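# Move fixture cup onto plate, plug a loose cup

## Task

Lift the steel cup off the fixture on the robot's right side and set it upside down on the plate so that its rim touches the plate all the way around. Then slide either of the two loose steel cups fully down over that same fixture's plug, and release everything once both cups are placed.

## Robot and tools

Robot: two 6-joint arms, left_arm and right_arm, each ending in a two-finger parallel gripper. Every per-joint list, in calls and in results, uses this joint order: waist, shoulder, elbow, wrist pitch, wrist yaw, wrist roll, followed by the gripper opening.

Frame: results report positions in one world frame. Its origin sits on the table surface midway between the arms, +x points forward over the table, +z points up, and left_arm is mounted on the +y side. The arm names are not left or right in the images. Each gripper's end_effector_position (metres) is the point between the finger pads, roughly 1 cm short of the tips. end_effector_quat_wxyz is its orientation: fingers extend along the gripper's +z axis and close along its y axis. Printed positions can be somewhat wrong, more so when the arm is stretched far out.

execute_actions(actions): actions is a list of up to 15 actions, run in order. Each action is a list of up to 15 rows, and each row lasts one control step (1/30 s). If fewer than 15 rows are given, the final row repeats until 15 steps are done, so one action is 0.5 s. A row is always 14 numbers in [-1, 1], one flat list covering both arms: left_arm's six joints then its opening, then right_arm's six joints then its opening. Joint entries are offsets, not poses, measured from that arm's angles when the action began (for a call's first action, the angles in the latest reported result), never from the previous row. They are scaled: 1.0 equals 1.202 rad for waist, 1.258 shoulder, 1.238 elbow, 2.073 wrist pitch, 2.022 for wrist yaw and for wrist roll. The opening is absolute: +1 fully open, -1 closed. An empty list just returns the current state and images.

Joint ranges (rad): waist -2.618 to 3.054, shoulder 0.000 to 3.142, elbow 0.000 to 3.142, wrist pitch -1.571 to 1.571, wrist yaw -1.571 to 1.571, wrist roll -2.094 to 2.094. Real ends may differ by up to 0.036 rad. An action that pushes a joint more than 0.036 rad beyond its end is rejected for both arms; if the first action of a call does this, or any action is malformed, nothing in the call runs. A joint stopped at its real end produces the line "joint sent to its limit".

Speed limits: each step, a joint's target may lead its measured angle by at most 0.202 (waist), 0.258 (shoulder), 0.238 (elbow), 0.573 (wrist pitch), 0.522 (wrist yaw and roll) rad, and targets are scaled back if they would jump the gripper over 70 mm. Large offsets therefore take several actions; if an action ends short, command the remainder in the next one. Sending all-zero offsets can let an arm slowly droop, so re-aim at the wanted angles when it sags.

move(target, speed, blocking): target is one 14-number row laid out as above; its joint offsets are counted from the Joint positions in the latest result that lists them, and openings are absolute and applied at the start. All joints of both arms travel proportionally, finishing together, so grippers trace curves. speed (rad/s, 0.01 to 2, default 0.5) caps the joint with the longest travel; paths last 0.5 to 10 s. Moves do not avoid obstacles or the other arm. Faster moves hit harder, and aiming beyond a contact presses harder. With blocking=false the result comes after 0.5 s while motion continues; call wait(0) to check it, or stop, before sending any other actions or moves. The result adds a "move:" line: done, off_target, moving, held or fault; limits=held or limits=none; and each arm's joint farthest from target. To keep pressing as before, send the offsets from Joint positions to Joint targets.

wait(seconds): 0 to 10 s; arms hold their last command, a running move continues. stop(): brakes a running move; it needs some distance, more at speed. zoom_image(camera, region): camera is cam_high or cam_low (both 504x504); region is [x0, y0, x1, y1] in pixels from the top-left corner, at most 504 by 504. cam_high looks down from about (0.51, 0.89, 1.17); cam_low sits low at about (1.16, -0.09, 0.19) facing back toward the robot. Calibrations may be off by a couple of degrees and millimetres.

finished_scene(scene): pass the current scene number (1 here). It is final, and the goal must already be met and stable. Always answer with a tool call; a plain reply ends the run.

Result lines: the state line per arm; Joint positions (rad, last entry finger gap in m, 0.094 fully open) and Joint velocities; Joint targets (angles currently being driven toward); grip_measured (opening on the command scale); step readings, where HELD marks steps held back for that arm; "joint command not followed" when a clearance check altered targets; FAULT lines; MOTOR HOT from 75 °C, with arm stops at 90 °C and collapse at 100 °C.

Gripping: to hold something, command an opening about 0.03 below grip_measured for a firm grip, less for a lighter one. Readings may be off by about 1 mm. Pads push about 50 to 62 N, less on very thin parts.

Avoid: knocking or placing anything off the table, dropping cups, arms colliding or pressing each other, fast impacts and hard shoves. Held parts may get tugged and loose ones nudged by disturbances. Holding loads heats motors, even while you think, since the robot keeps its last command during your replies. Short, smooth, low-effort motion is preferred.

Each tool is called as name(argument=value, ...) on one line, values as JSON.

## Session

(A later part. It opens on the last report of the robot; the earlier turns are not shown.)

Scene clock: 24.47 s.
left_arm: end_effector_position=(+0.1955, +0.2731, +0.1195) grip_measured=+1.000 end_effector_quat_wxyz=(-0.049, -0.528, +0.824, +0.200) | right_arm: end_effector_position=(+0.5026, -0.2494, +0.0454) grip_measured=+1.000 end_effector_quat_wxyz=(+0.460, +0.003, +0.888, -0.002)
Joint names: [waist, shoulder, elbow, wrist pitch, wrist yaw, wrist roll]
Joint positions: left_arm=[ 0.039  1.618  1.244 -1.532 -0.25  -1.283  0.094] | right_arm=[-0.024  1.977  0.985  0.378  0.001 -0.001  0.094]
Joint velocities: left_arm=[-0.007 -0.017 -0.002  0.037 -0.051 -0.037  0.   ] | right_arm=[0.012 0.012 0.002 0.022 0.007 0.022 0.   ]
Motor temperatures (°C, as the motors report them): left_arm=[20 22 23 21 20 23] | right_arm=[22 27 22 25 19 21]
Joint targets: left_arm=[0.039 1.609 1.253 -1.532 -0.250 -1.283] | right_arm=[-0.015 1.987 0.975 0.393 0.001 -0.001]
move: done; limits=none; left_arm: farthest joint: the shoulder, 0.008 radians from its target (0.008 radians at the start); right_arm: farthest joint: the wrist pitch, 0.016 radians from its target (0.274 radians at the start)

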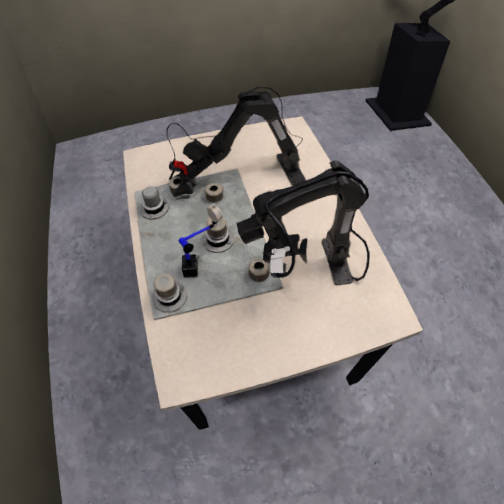

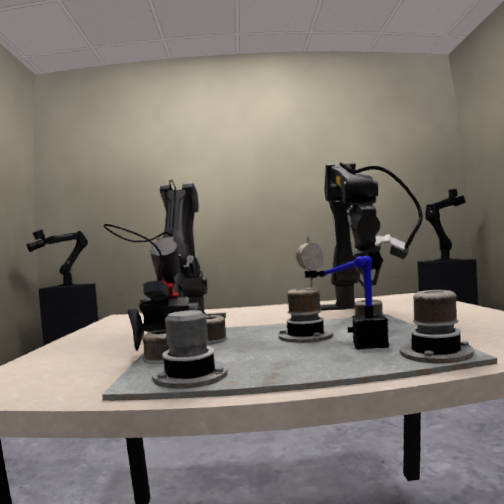

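execute_actions(actions=[[[0,-0.007,0.007,0,0,0,1,0,0,0,0.005,0,0,0.8],[0,-0.007,0.007,0,0,0,1,0,0,0,0.005,0,0,0.7],[0,-0.007,0.007,0,0,0,1,0,0,0,0.005,0,0,0.62],[0,-0.007,0.007,0,0,0,1,0,0,0,0.005,0,0,0.57],[0,-0.007,0.007,0,0,0,1,0,0,0,0.005,0,0,0.54],[0,-0.007,0.007,0,0,0,1,0,0,0,0.005,0,0,0.51],[0,-0.007,0.007,0,0,0,1,0,0,0,0.005,0,0,0.49],[0,-0.007,0.007,0,0,0,1,0,0,0,0.005,0,0,0.47],[0,-0.007,0.007,0,0,0,1,0,0,0,0.005,0,0,0.45],[0,-0.007,0.007,0,0,0,1,0,0,0,0.005,0,0,0.43],[0,-0.007,0.007,0,0,0,1,0,0,0,0.005,0,0,0.4],[0,-0.007,0.007,0,0,0,1,0,0,0,0.005,0,0,0.35]]])

move(target=[0,-0.007,0.007,0,0,0,1,0,-0.215,0.239,-0.229,0,0,0.35], speed=0.5)

Scene clock: 25.30 s.
left_arm: end_effector_position=(+0.1955, +0.2731, +0.1195) grip_measured=+1.000 end_effector_quat_wxyz=(-0.049, -0.528, +0.824, +0.200) | right_arm: end_effector_position=(+0.5027, -0.2505, +0.0455) grip_measured=+0.447 end_effector_quat_wxyz=(+0.460, +0.004, +0.888, -0.005)
Joint names: [waist, shoulder, elbow, wrist pitch, wrist yaw, wrist roll]
Joint positions: left_arm=[ 0.039  1.618  1.244 -1.532 -0.25  -1.283  0.094] | right_arm=[-0.024  1.977  0.985  0.378  0.007 -0.001  0.068]
Joint velocities: left_arm=[ 0.002 -0.012 -0.002 -0.081 -0.007 -0.051  0.   ] | right_arm=[-0.002 -0.027  0.002 -0.037  0.007  0.022  0.001]
Motor temperatures (°C, as the motors report them): left_arm=[20 22 23 21 20 23] | right_arm=[22 27 22 25 19 21]
Joint targets: left_arm=[0.039 1.609 1.253 -1.532 -0.250 -1.283] | right_arm=[-0.024 1.977 0.985 0.388 0.001 -0.001]
Step readings (joint positions):
0: left_arm=[0.039 1.618 1.244 -1.532 -0.250 -1.283] | right_arm=[-0.024 1.977 0.985 0.378 0.001 -0.001]
1: left_arm=[0.039 1.618 1.244 -1.532 -0.250 -1.283] | right_arm=[-0.024 1.977 0.985 0.378 0.001 -0.001]
2: left_arm=[0.039 1.618 1.244 -1.532 -0.250 -1.283] | right_arm=[-0.024 1.977 0.985 0.378 0.001 -0.001]
4: left_arm=[0.039 1.618 1.244 -1.532 -0.250 -1.283] | right_arm=[-0.024 1.977 0.985 0.378 0.004 -0.001]
8: left_arm=[0.039 1.618 1.244 -1.532 -0.250 -1.283] | right_arm=[-0.024 1.977 0.985 0.378 0.007 -0.001]
15: Joint positions above

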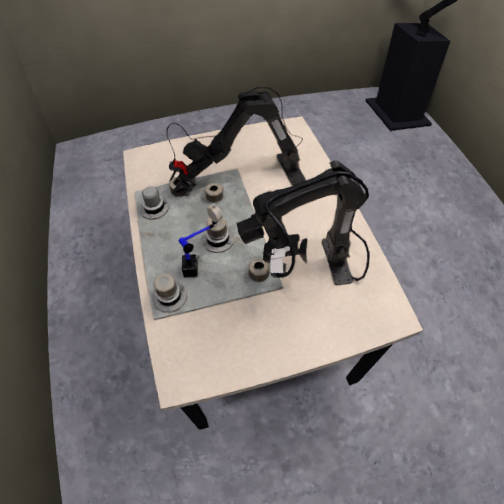

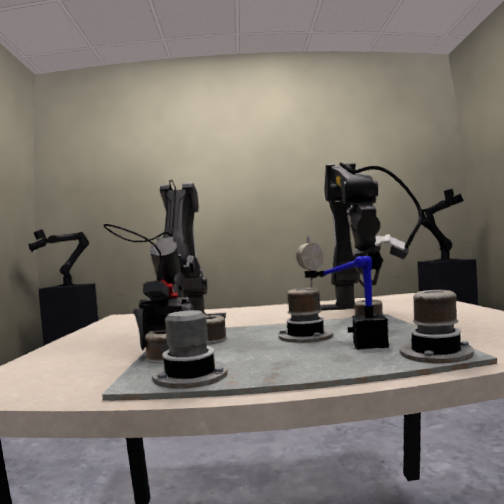

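Scene clock: 27.07 s.
left_arm: end_effector_position=(+0.1955, +0.2731, +0.1195) grip_measured=+1.000 end_effector_quat_wxyz=(-0.049, -0.528, +0.824, +0.200) | right_arm: end_effector_position=(+0.5034, -0.2505, +0.1768) grip_measured=+0.447 end_effector_quat_wxyz=(+0.465, +0.004, +0.886, -0.005)
Joint names: [waist, shoulder, elbow, wrist pitch, wrist yaw, wrist roll]
Joint positions: left_arm=[ 0.039  1.618  1.244 -1.532 -0.25  -1.283  0.094] | right_arm=[-0.024  1.735  1.251 -0.12   0.007 -0.001  0.068]
Joint velocities: left_arm=[-0.007  0.007 -0.012 -0.022 -0.051 -0.007  0.   ] | right_arm=[-0.017 -0.007 -0.007  0.007  0.007 -0.037 -0.001]
Motor temperatures (°C, as the motors report them): left_arm=[20 22 23 21 20 23] | right_arm=[22 28 22 25 19 21]
Joint targets: left_arm=[0.039 1.609 1.253 -1.532 -0.250 -1.283] | right_arm=[-0.024 1.707 1.281 -0.097 0.007 -0.001]
move: off_target (right_arm); limits=none; left_arm: farthest joint: the shoulder, 0.008 radians from its target (0.008 radians at the start); right_arm: farthest joint: the elbow, 0.030 radians from its target (0.296 radians at the start)

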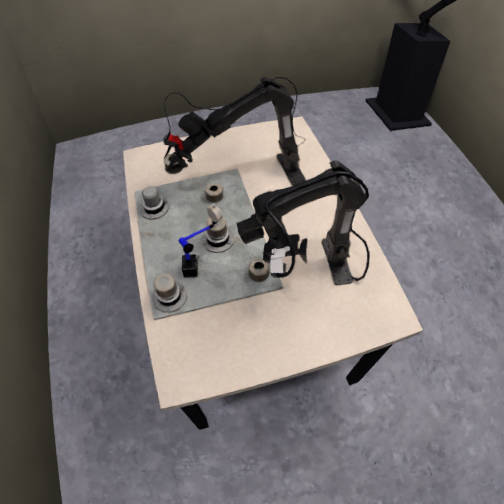

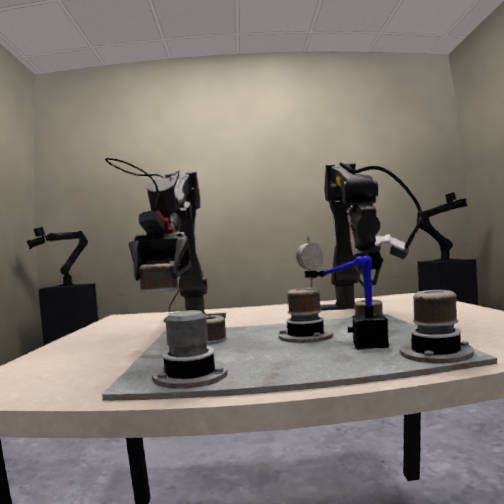

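move(target=[0,-0.007,0.007,0,0,0,1,0.096,0.35,0.484,-0.055,0,0,0.35], speed=0.5)

zoom_image(camera="cam_high", region=[120,140,220,230])

zoom_image(camera="cam_low", region=[110,230,270,390])

Scene clock: 29.17 s.
left_arm: end_effector_position=(+0.1955, +0.2731, +0.1195) grip_measured=+1.000 end_effector_quat_wxyz=(-0.049, -0.528, +0.824, +0.200) | right_arm: end_effector_position=(+0.6101, -0.1830, +0.1569) grip_measured=+0.447 end_effector_quat_wxyz=(+0.454, -0.045, +0.890, +0.020)
Joint names: [waist, shoulder, elbow, wrist pitch, wrist yaw, wrist roll]
Joint positions: left_arm=[ 0.039  1.618  1.244 -1.532 -0.25  -1.283  0.094] | right_arm=[ 0.086  2.179  1.809 -0.257  0.007 -0.001  0.068]
Joint velocities: left_arm=[-0.007  0.007  0.002 -0.125  0.037  0.007  0.   ] | right_arm=[ 0.017 -0.002 -0.002  0.037  0.081 -0.037  0.   ]
Motor temperatures (°C, as the motors report them): left_arm=[20 22 23 21 20 23] | right_arm=[22 28 23 25 19 21]
Joint targets: left_arm=[0.039 1.609 1.253 -1.532 -0.250 -1.283] | right_arm=[0.091 2.175 1.850 -0.234 0.007 -0.001]
move: off_target (right_arm); limits=none; left_arm: farthest joint: the shoulder, 0.008 radians from its target (0.008 radians at the start); right_arm: farthest joint: the elbow, 0.041 radians from its target (0.599 radians at the start)

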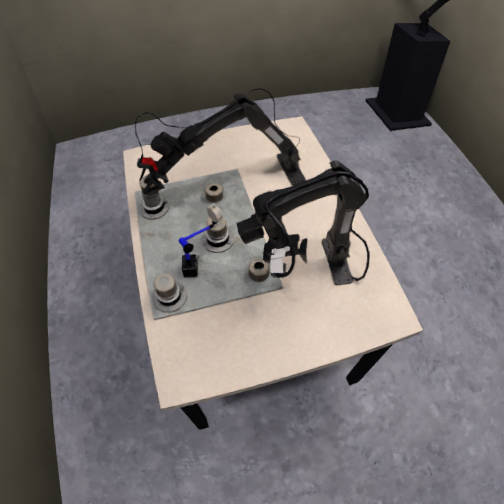

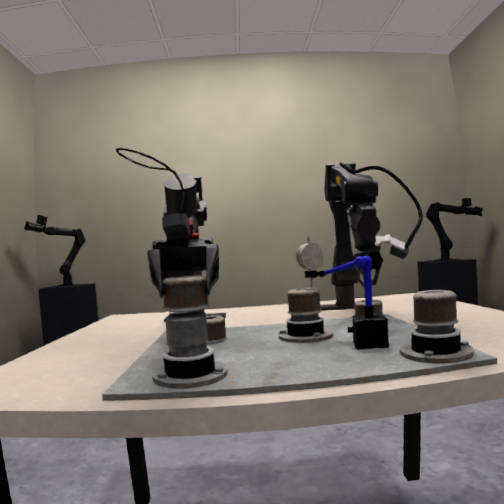

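Region (120, 140, 220, 230) of cam_high's 504x504 image, scaled by 5.040, with more detail than that image has; it fills the top 454 rows of this view, and the rest is white.

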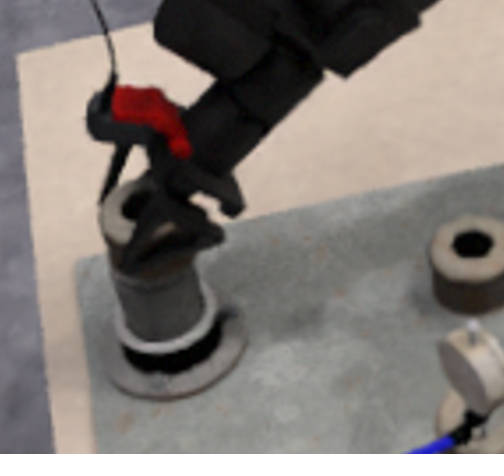

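Region (110, 230, 270, 390) of cam_low's 504x504 image, scaled by 3.150, with more detail than that image has.

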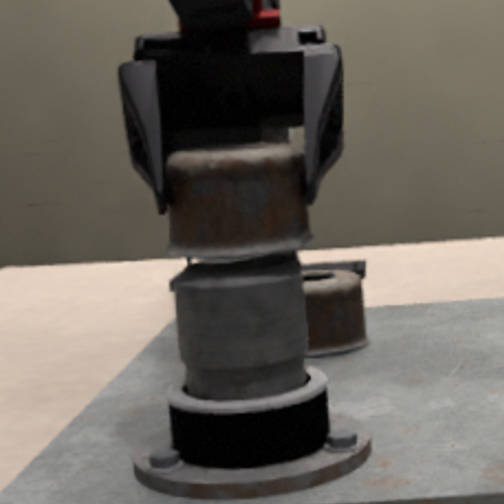

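execute_actions(actions=[[[0,-0.007,0.007,0,0,0,1,-0.008,-0.003,0.02,0.028,0,0,0.35],[0,-0.007,0.007,0,0,0,1,-0.008,-0.003,0.015,0.031,0,0,0.35],[0,-0.007,0.007,0,0,0,1,-0.008,-0.003,0.01,0.034,0,0,0.35],[0,-0.007,0.007,0,0,0,1,-0.008,-0.003,0.005,0.034,0,0,0.35],[0,-0.007,0.007,0,0,0,1,-0.008,-0.003,-0.002,0.034,0,0,0.35],[0,-0.007,0.007,0,0,0,1,-0.008,-0.002,-0.005,0.036,0,0,0.35],[0,-0.007,0.007,0,0,0,1,-0.008,-0.001,-0.008,0.039,0,0,0.35],[0,-0.007,0.007,0,0,0,1,-0.008,0,-0.011,0.041,0,0,0.35],[0,-0.007,0.007,0,0,0,1,-0.008,0.001,-0.014,0.044,0,0,0.35],[0,-0.007,0.007,0,0,0,1,-0.008,0.002,-0.017,0.046,0,0,0.35],[0,-0.007,0.007,0,0,0,1,-0.008,0.003,-0.02,0.049,0,0,0.35],[0,-0.007,0.007,0,0,0,1,-0.008,0.004,-0.023,0.051,0,0,0.35],[0,-0.007,0.007,0,0,0,1,-0.008,0.005,-0.026,0.054,0,0,0.35],[0,-0.007,0.007,0,0,0,1,-0.008,0.006,-0.029,0.056,0,0,0.35]]])

zoom_image(camera="cam_high", region=[120,140,220,230])

zoom_image(camera="cam_low", region=[110,230,270,390])

Scene clock: 30.10 s.
left_arm: end_effector_position=(+0.1955, +0.2731, +0.1195) grip_measured=+1.000 end_effector_quat_wxyz=(-0.049, -0.528, +0.824, +0.200) | right_arm: end_effector_position=(+0.6108, -0.1830, +0.1510) grip_measured=+0.447 end_effector_quat_wxyz=(+0.460, -0.045, +0.887, +0.020)
Joint names: [waist, shoulder, elbow, wrist pitch, wrist yaw, wrist roll]
Joint positions: left_arm=[ 0.039  1.618  1.244 -1.532 -0.25  -1.283  0.094] | right_arm=[ 0.086  2.18   1.777 -0.212  0.007 -0.001  0.068]
Joint velocities: left_arm=[-0.002  0.007 -0.007 -0.007 -0.139 -0.022  0.   ] | right_arm=[-0.002  0.042 -0.066  0.051 -0.125 -0.007  0.   ]
Motor temperatures (°C, as the motors report them): left_arm=[20 22 23 21 20 23] | right_arm=[22 29 23 25 19 21]
Joint targets: left_arm=[0.039 1.609 1.253 -1.532 -0.250 -1.283] | right_arm=[0.076 2.186 1.773 -0.141 0.007 -0.001]
Step readings (joint positions):
0: left_arm=[0.039 1.618 1.244 -1.532 -0.250 -1.283] | right_arm=[0.086 2.179 1.809 -0.257 0.007 -0.001]
1: left_arm=[0.039 1.618 1.244 -1.532 -0.250 -1.283] | right_arm=[0.086 2.179 1.809 -0.257 0.007 -0.001]
2: left_arm=[0.039 1.618 1.244 -1.532 -0.250 -1.283] | right_arm=[0.086 2.179 1.809 -0.257 0.007 -0.001]
4: left_arm=[0.039 1.618 1.244 -1.532 -0.250 -1.283] | right_arm=[0.086 2.179 1.809 -0.253 0.007 -0.001]
8: left_arm=[0.039 1.618 1.244 -1.532 -0.250 -1.283] | right_arm=[0.086 2.179 1.807 -0.241 0.007 -0.001]
15: Joint positions above

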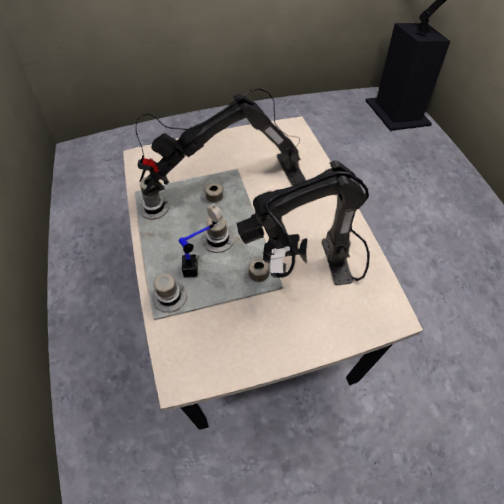

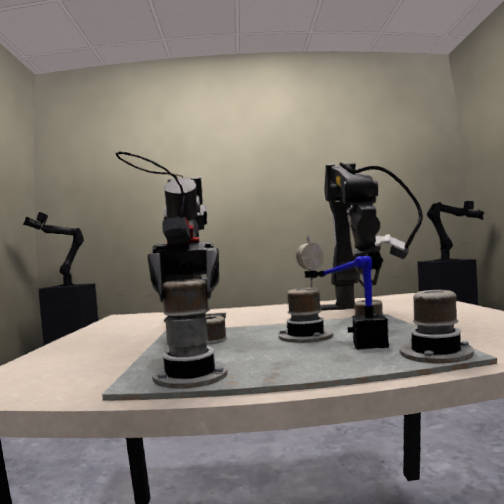

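Region (120, 140, 220, 230) of cam_high's 504x504 image, scaled by 5.040, with more detail than that image has; it fills the top 454 rows of this view, and the rest is white.

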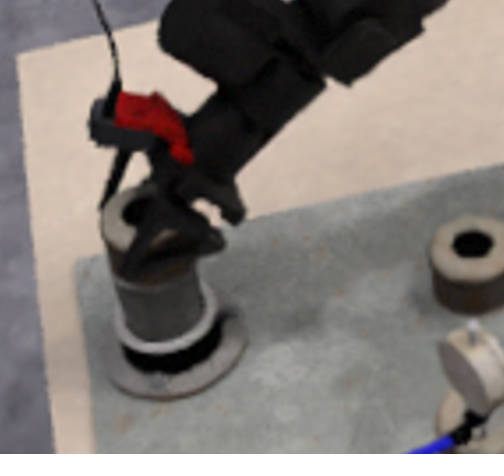

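Region (110, 230, 270, 390) of cam_low's 504x504 image, scaled by 3.150, with more detail than that image has.

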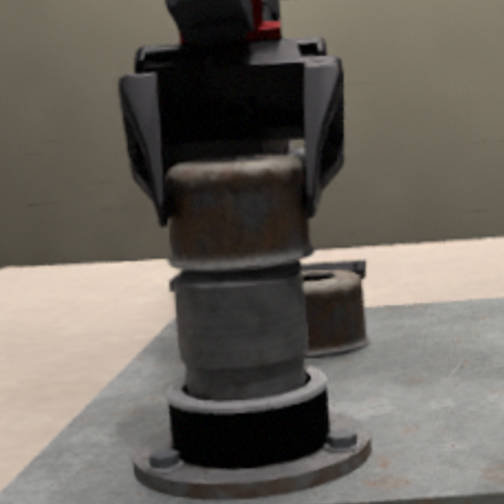

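execute_actions(actions=[[[0,-0.007,0.007,0,0,0,1,-0.01,0.005,-0.005,0.032,0,0,0.35],[0,-0.007,0.007,0,0,0,1,-0.01,0.006,-0.008,0.034,0,0,0.35],[0,-0.007,0.007,0,0,0,1,-0.01,0.007,-0.011,0.036,0,0,0.35],[0,-0.007,0.007,0,0,0,1,-0.01,0.008,-0.014,0.038,0,0,0.35],[0,-0.007,0.007,0,0,0,1,-0.01,0.009,-0.017,0.041,0,0,0.35],[0,-0.007,0.007,0,0,0,1,-0.01,0.01,-0.02,0.043,0,0,0.35],[0,-0.007,0.007,0,0,0,1,-0.01,0.011,-0.023,0.045,0,0,0.35],[0,-0.007,0.007,0,0,0,1,-0.01,0.012,-0.026,0.048,0,0,0.35],[0,-0.007,0.007,0,0,0,1,-0.01,0.013,-0.029,0.05,0,0,0.35],[0,-0.007,0.007,0,0,0,1,-0.01,0.014,-0.032,0.052,0,0,0.35],[0,-0.007,0.007,0,0,0,1,-0.01,0.015,-0.035,0.055,0,0,0.35],[0,-0.007,0.007,0,0,0,1,-0.01,0.016,-0.038,0.057,0,0,0.35],[0,-0.007,0.007,0,0,0,1,-0.01,0.017,-0.041,0.059,0,0,0.35]]])

wait(seconds=0.2)

zoom_image(camera="cam_low", region=[110,230,270,390])

Scene clock: 33.33 s.
left_arm: end_effector_position=(+0.1955, +0.2731, +0.1195) grip_measured=+1.000 end_effector_quat_wxyz=(-0.049, -0.528, +0.824, +0.200) | right_arm: end_effector_position=(+0.6135, -0.1846, +0.1403) grip_measured=+0.447 end_effector_quat_wxyz=(+0.469, -0.043, +0.882, +0.020)
Joint names: [waist, shoulder, elbow, wrist pitch, wrist yaw, wrist roll]
Joint positions: left_arm=[ 0.039  1.618  1.244 -1.532 -0.25  -1.283  0.094] | right_arm=[ 0.083  2.19   1.734 -0.139  0.007 -0.002  0.068]
Joint velocities: left_arm=[-0.012  0.017 -0.007 -0.007  0.066 -0.022  0.   ] | right_arm=[-0.007  0.002 -0.051  0.095 -0.051  0.037 -0.   ]
Motor temperatures (°C, as the motors report them): left_arm=[20 22 23 21 20 23] | right_arm=[22 30 23 26 19 21]
Joint targets: left_arm=[0.039 1.609 1.253 -1.532 -0.250 -1.283] | right_arm=[0.074 2.201 1.726 -0.090 0.007 -0.002]
Step readings (joint positions):
0: left_arm=[0.039 1.618 1.244 -1.532 -0.250 -1.283] | right_arm=[0.086 2.190 1.773 -0.199 0.007 -0.001]
1: left_arm=[0.039 1.618 1.244 -1.532 -0.250 -1.283] | right_arm=[0.086 2.190 1.773 -0.199 0.007 -0.001]
2: left_arm=[0.039 1.618 1.244 -1.532 -0.250 -1.283] | right_arm=[0.086 2.190 1.773 -0.199 0.007 -0.001]
4: left_arm=[0.039 1.618 1.244 -1.532 -0.250 -1.283] | right_arm=[0.086 2.190 1.771 -0.195 0.007 -0.001]
8: left_arm=[0.039 1.618 1.244 -1.532 -0.250 -1.283] | right_arm=[0.085 2.190 1.756 -0.174 0.007 -0.002]
15: Joint positions above

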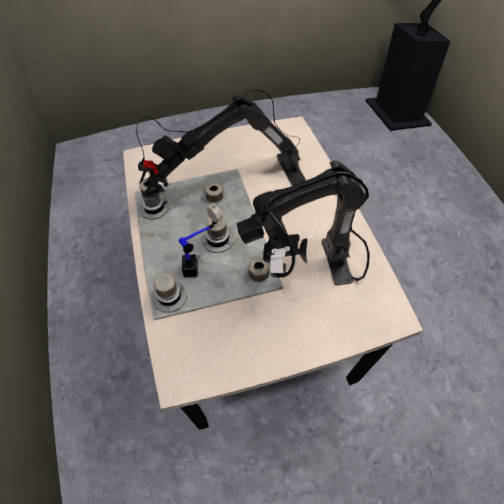

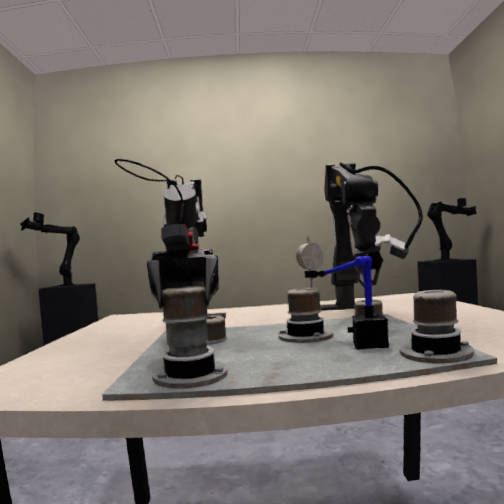

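Scene clock: 33.53 s.
left_arm: end_effector_position=(+0.1955, +0.2731, +0.1195) grip_measured=+1.000 end_effector_quat_wxyz=(-0.049, -0.528, +0.824, +0.200) | right_arm: end_effector_position=(+0.6137, -0.1848, +0.1402) grip_measured=+0.447 end_effector_quat_wxyz=(+0.470, -0.043, +0.882, +0.020)
Joint names: [waist, shoulder, elbow, wrist pitch, wrist yaw, wrist roll]
Joint positions: left_arm=[ 0.039  1.618  1.244 -1.532 -0.25  -1.283  0.094] | right_arm=[ 0.082  2.19   1.731 -0.133  0.007 -0.002  0.068]
Joint velocities: left_arm=[-0.002 -0.007 -0.012  0.007 -0.022  0.037  0.   ] | right_arm=[-0.002 -0.002 -0.012  0.037 -0.037 -0.037 -0.   ]
Motor temperatures (°C, as the motors report them): left_arm=[20 22 23 21 20 23] | right_arm=[22 30 23 26 19 21]
Joint targets: left_arm=[0.039 1.609 1.253 -1.532 -0.250 -1.283] | right_arm=[0.073 2.201 1.726 -0.090 0.007 -0.002]
wait: 0.20 s; no rest

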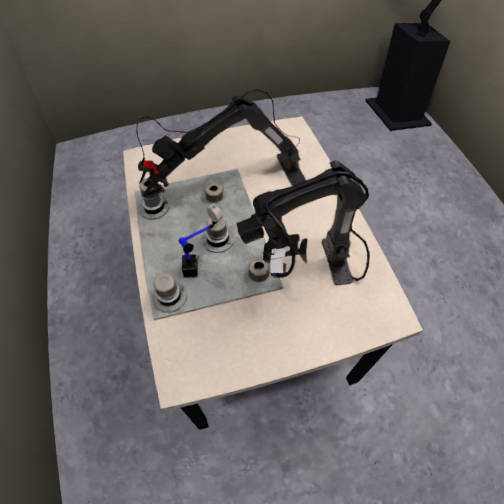

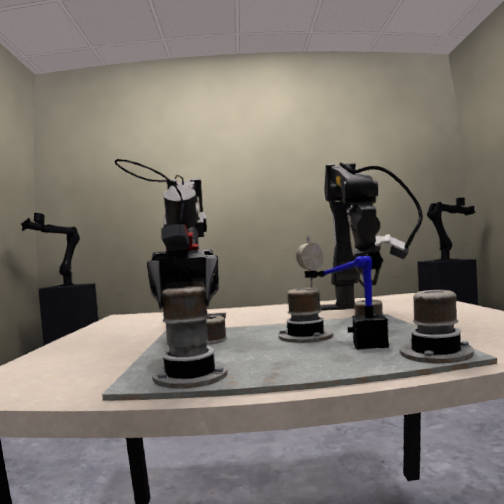

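Region (110, 230, 270, 390) of cam_low's 504x504 image, scaled by 3.150, with more detail than that image has.

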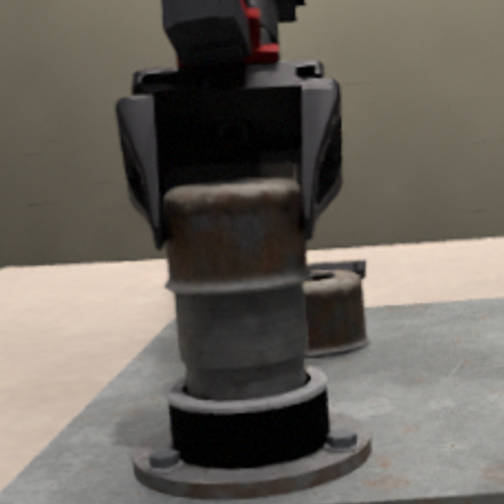

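move(target=[0,-0.007,0.007,0,0,0,1,0.005,0.024,-0.034,0.02,0,0,0.35], speed=0.06)

zoom_image(camera="cam_low", region=[110,230,270,390])

Scene clock: 34.77 s.
left_arm: end_effector_position=(+0.1955, +0.2731, +0.1195) grip_measured=+1.000 end_effector_quat_wxyz=(-0.049, -0.528, +0.824, +0.200) | right_arm: end_effector_position=(+0.6149, -0.1849, +0.1215) grip_measured=+0.447 end_effector_quat_wxyz=(+0.467, -0.043, +0.883, +0.019)
Joint names: [waist, shoulder, elbow, wrist pitch, wrist yaw, wrist roll]
Joint positions: left_arm=[ 0.039  1.618  1.244 -1.532 -0.25  -1.283  0.094] | right_arm=[ 0.082  2.216  1.703 -0.086  0.008 -0.002  0.068]
Joint velocities: left_arm=[-0.012  0.002 -0.012  0.022  0.022 -0.007  0.   ] | right_arm=[-0.007 -0.002 -0.007  0.037 -0.022 -0.037 -0.   ]
Motor temperatures (°C, as the motors report them): left_arm=[20 23 23 21 20 23] | right_arm=[22 30 23 26 19 21]
Joint targets: left_arm=[0.039 1.609 1.253 -1.532 -0.250 -1.283] | right_arm=[0.088 2.220 1.689 -0.092 0.007 -0.002]
move: done; limits=none; left_arm: farthest joint: the shoulder, 0.008 radians from its target (0.008 radians at the start); right_arm: farthest joint: the elbow, 0.014 radians from its target (0.042 radians at the start)

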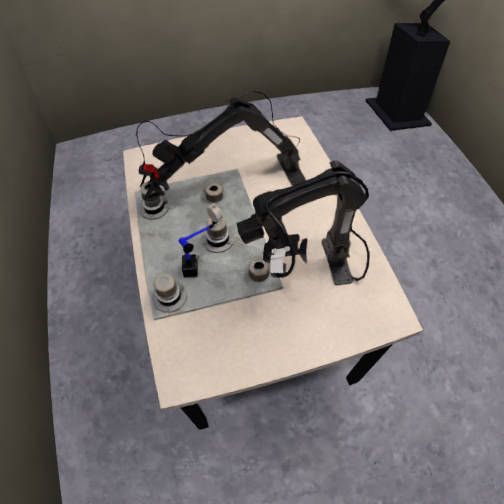

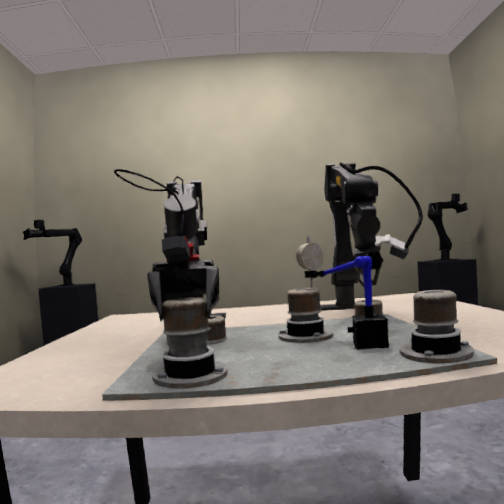

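Region (110, 230, 270, 390) of cam_low's 504x504 image, scaled by 3.150, with more detail than that image has.

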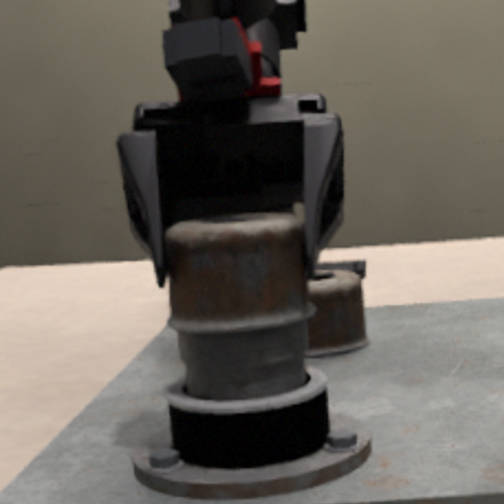

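Sliding, guided by the plug. Continue.

move(target=[0,-0.007,0.007,0,0,0,1,0.003,0.036,-0.046,0.028,0,0,0.35], speed=0.07)

zoom_image(camera="cam_low", region=[110,230,270,390])

Scene clock: 36.03 s.
left_arm: end_effector_position=(+0.1955, +0.2731, +0.1195) grip_measured=+1.000 end_effector_quat_wxyz=(-0.049, -0.528, +0.824, +0.200) | right_arm: end_effector_position=(+0.6153, -0.1849, +0.1007) grip_measured=+0.447 end_effector_quat_wxyz=(+0.465, -0.043, +0.884, +0.019)
Joint names: [waist, shoulder, elbow, wrist pitch, wrist yaw, wrist roll]
Joint positions: left_arm=[ 0.039  1.618  1.244 -1.532 -0.25  -1.283  0.094] | right_arm=[ 0.082  2.244  1.667 -0.026  0.008 -0.001  0.068]
Joint velocities: left_arm=[-0.002 -0.012 -0.002 -0.022 -0.007 -0.051  0.   ] | right_arm=[ 0.002  0.002 -0.012 -0.037 -0.081  0.051  0.   ]
Motor temperatures (°C, as the motors report them): left_arm=[20 23 23 21 20 23] | right_arm=[22 30 23 26 19 21]
Joint targets: left_arm=[0.039 1.609 1.253 -1.532 -0.250 -1.283] | right_arm=[0.086 2.261 1.646 -0.028 0.008 -0.001]
move: off_target (right_arm); limits=none; left_arm: farthest joint: the shoulder, 0.008 radians from its target (0.008 radians at the start); right_arm: farthest joint: the elbow, 0.021 radians from its target (0.057 radians at the start)

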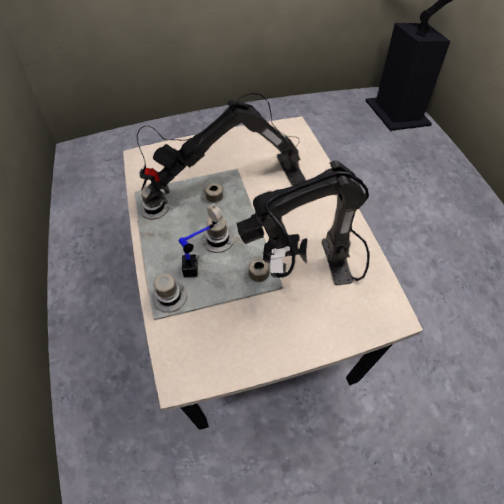

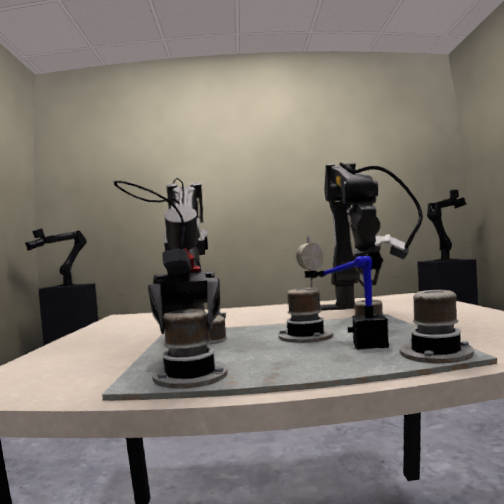

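Region (110, 230, 270, 390) of cam_low's 504x504 image, scaled by 3.150, with more detail than that image has.

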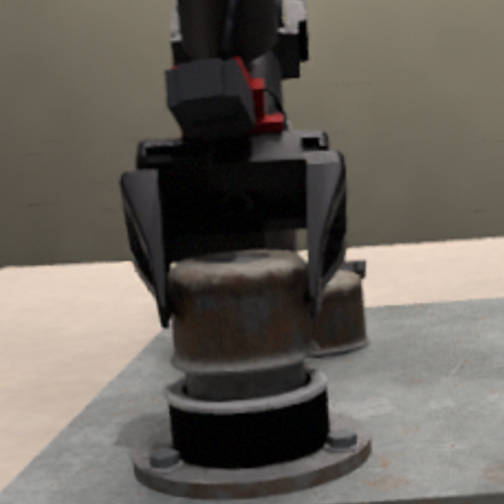

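move(target=[0,-0.007,0.007,0,0,0,1,0,0.033,-0.027,0,0,0,0.35], speed=0.08)

execute_actions(actions=[[[0,-0.007,0.007,0,0,0,1,0,0,0,0,0,0,0.35],[0,-0.007,0.007,0,0,0,1,0,0,0,0,0,0,0.35],[0,-0.007,0.007,0,0,0,1,0,0,0,0,0,0,0.4],[0,-0.007,0.007,0,0,0,1,0,0,0,0,0,0,0.44],[0,-0.007,0.007,0,0,0,1,0,0,0,0,0,0,0.47],[0,-0.007,0.007,0,0,0,1,0,0,0,0,0,0,0.5],[0,-0.007,0.007,0,0,0,1,0,0,0,0,0,0,0.6],[0,-0.007,0.007,0,0,0,1,0,0,0,0,0,0,1]]])

move(target=[0,-0.007,0.007,0,0,0,1,0,-0.14,0.09,-0.1,0,0,1], speed=0.5)

zoom_image(camera="cam_low", region=[100,290,260,410])

zoom_image(camera="cam_high", region=[120,160,240,320])

Scene clock: 37.20 s.
left_arm: end_effector_position=(+0.1955, +0.2731, +0.1195) grip_measured=+1.000 end_effector_quat_wxyz=(-0.049, -0.528, +0.824, +0.200) | right_arm: end_effector_position=(+0.6156, -0.1848, +0.1005) grip_measured=+0.447 end_effector_quat_wxyz=(+0.467, -0.042, +0.883, +0.019)
Joint names: [waist, shoulder, elbow, wrist pitch, wrist yaw, wrist roll]
Joint positions: left_arm=[ 0.039  1.618  1.244 -1.532 -0.25  -1.283  0.094] | right_arm=[ 0.082  2.244  1.661 -0.015  0.008 -0.001  0.068]
Joint velocities: left_arm=[-0.027  0.007 -0.012 -0.022  0.051  0.007  0.   ] | right_arm=[ 0.002  0.002  0.002 -0.037  0.007 -0.022 -0.001]
Motor temperatures (°C, as the motors report them): left_arm=[20 23 23 21 20 23] | right_arm=[22 30 22 26 19 21]
Joint targets: left_arm=[0.039 1.609 1.253 -1.532 -0.250 -1.283] | right_arm=[0.082 2.285 1.634 -0.027 0.008 -0.001]
move: off_target (right_arm); limits=none; left_arm: farthest joint: the shoulder, 0.008 radians from its target (0.008 radians at the start); right_arm: farthest joint: the shoulder, 0.042 radians from its target (0.042 radians at the start)

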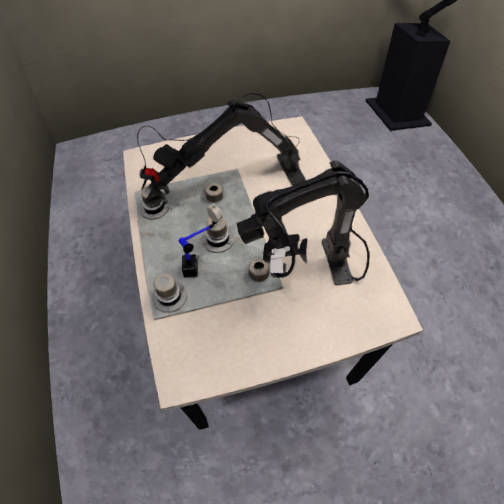

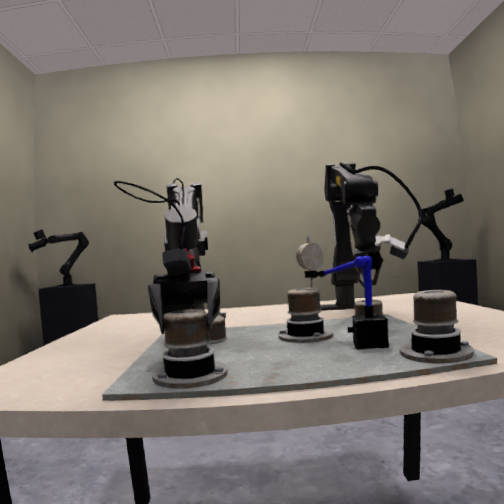

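Scene clock: 37.70 s.
left_arm: end_effector_position=(+0.1955, +0.2731, +0.1195) grip_measured=+1.000 end_effector_quat_wxyz=(-0.049, -0.528, +0.824, +0.200) | right_arm: end_effector_position=(+0.6158, -0.1848, +0.1007) grip_measured=+1.000 end_effector_quat_wxyz=(+0.468, -0.042, +0.883, +0.019)
Joint names: [waist, shoulder, elbow, wrist pitch, wrist yaw, wrist roll]
Joint positions: left_arm=[ 0.039  1.618  1.244 -1.532 -0.25  -1.283  0.094] | right_arm=[ 0.082  2.244  1.661 -0.014  0.008 -0.001  0.094]
Joint velocities: left_arm=[-0.007 -0.007 -0.007 -0.022 -0.007  0.066  0.   ] | right_arm=[-0.012 -0.012 -0.012 -0.007  0.022  0.066  0.   ]
Motor temperatures (°C, as the motors report them): left_arm=[20 23 23 21 20 23] | right_arm=[22 30 22 26 19 21]
Joint targets: left_arm=[0.039 1.609 1.253 -1.532 -0.250 -1.283] | right_arm=[0.082 2.244 1.661 -0.015 0.008 -0.002]
Step readings (joint positions):
0: left_arm=[0.039 1.618 1.244 -1.532 -0.250 -1.283] | right_arm=[0.082 2.244 1.661 -0.015 0.008 -0.001]
1: left_arm=[0.039 1.618 1.244 -1.532 -0.250 -1.283] | right_arm=[0.082 2.244 1.661 -0.015 0.008 -0.001]
2: left_arm=[0.039 1.618 1.244 -1.532 -0.250 -1.283] | right_arm=[0.082 2.244 1.661 -0.015 0.008 -0.001]
4: left_arm=[0.039 1.618 1.244 -1.532 -0.250 -1.283] | right_arm=[0.082 2.244 1.661 -0.014 0.008 -0.001]
8: left_arm=[0.039 1.618 1.244 -1.532 -0.250 -1.283] | right_arm=[0.082 2.244 1.661 -0.014 0.008 -0.001]
15: Joint positions above

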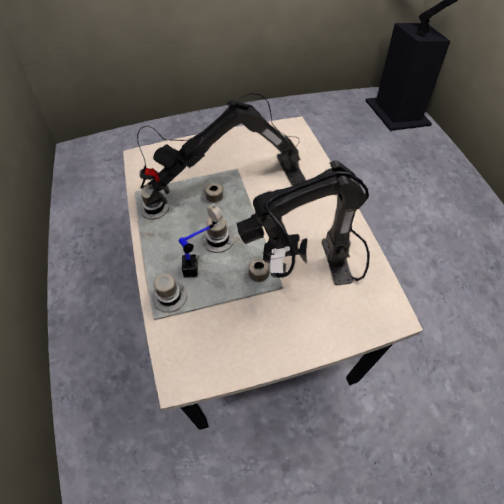

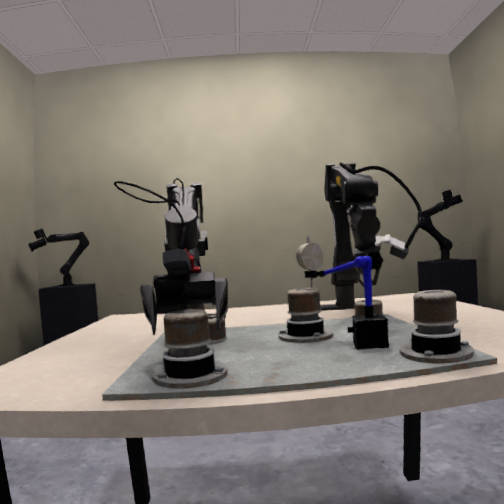

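Scene clock: 39.00 s.
left_arm: end_effector_position=(+0.1955, +0.2731, +0.1195) grip_measured=+1.000 end_effector_quat_wxyz=(-0.049, -0.528, +0.824, +0.200) | right_arm: end_effector_position=(+0.6030, -0.1861, +0.2145) grip_measured=+1.000 end_effector_quat_wxyz=(+0.507, -0.041, +0.860, +0.021)
Joint names: [waist, shoulder, elbow, wrist pitch, wrist yaw, wrist roll]
Joint positions: left_arm=[ 0.039  1.618  1.244 -1.532 -0.25  -1.283  0.094] | right_arm=[ 0.082  2.067  1.763 -0.202  0.008 -0.001  0.094]
Joint velocities: left_arm=[-0.017 -0.017 -0.007  0.037  0.051 -0.037  0.   ] | right_arm=[ 0.007  0.007  0.002  0.037 -0.051 -0.022  0.   ]
Motor temperatures (°C, as the motors report them): left_arm=[20 23 23 21 20 23] | right_arm=[22 31 23 26 19 21]
Joint targets: left_arm=[0.039 1.609 1.253 -1.532 -0.250 -1.283] | right_arm=[0.082 2.068 1.772 -0.221 0.008 -0.001]
move: done; limits=none; left_arm: farthest joint: the shoulder, 0.008 radians from its target (0.008 radians at the start); right_arm: farthest joint: the wrist pitch, 0.019 radians from its target (0.207 radians at the start)

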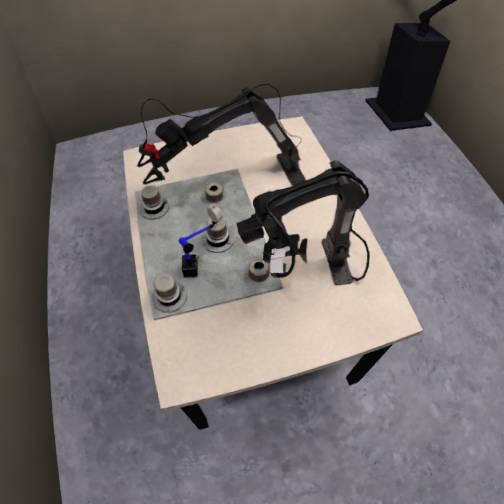

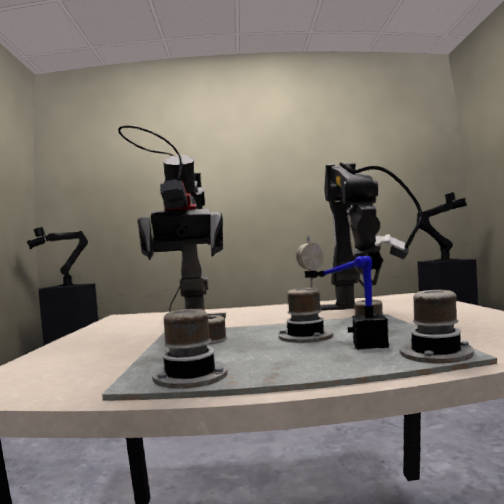

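Region (100, 290, 260, 410) of cam_low's 504x504 image, scaled by 3.150, with more detail than that image has; it fills the top 378 rows of this view, and the rest is white.

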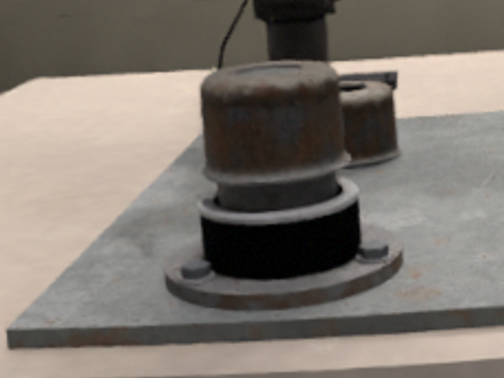

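Region (120, 160, 240, 320) of cam_high's 504x504 image, scaled by 3.150, with more detail than that image has; it fills the left 378 columns of this view, and the rest is white.

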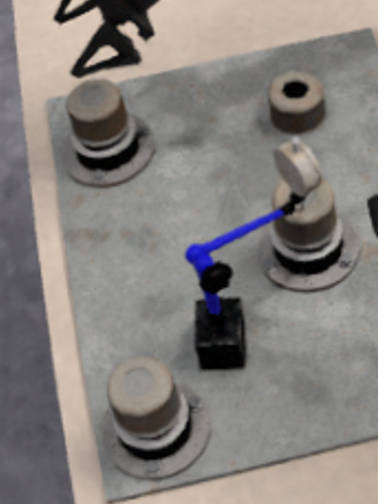

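finished_scene(scene=2)

The scene is finished: the task was done.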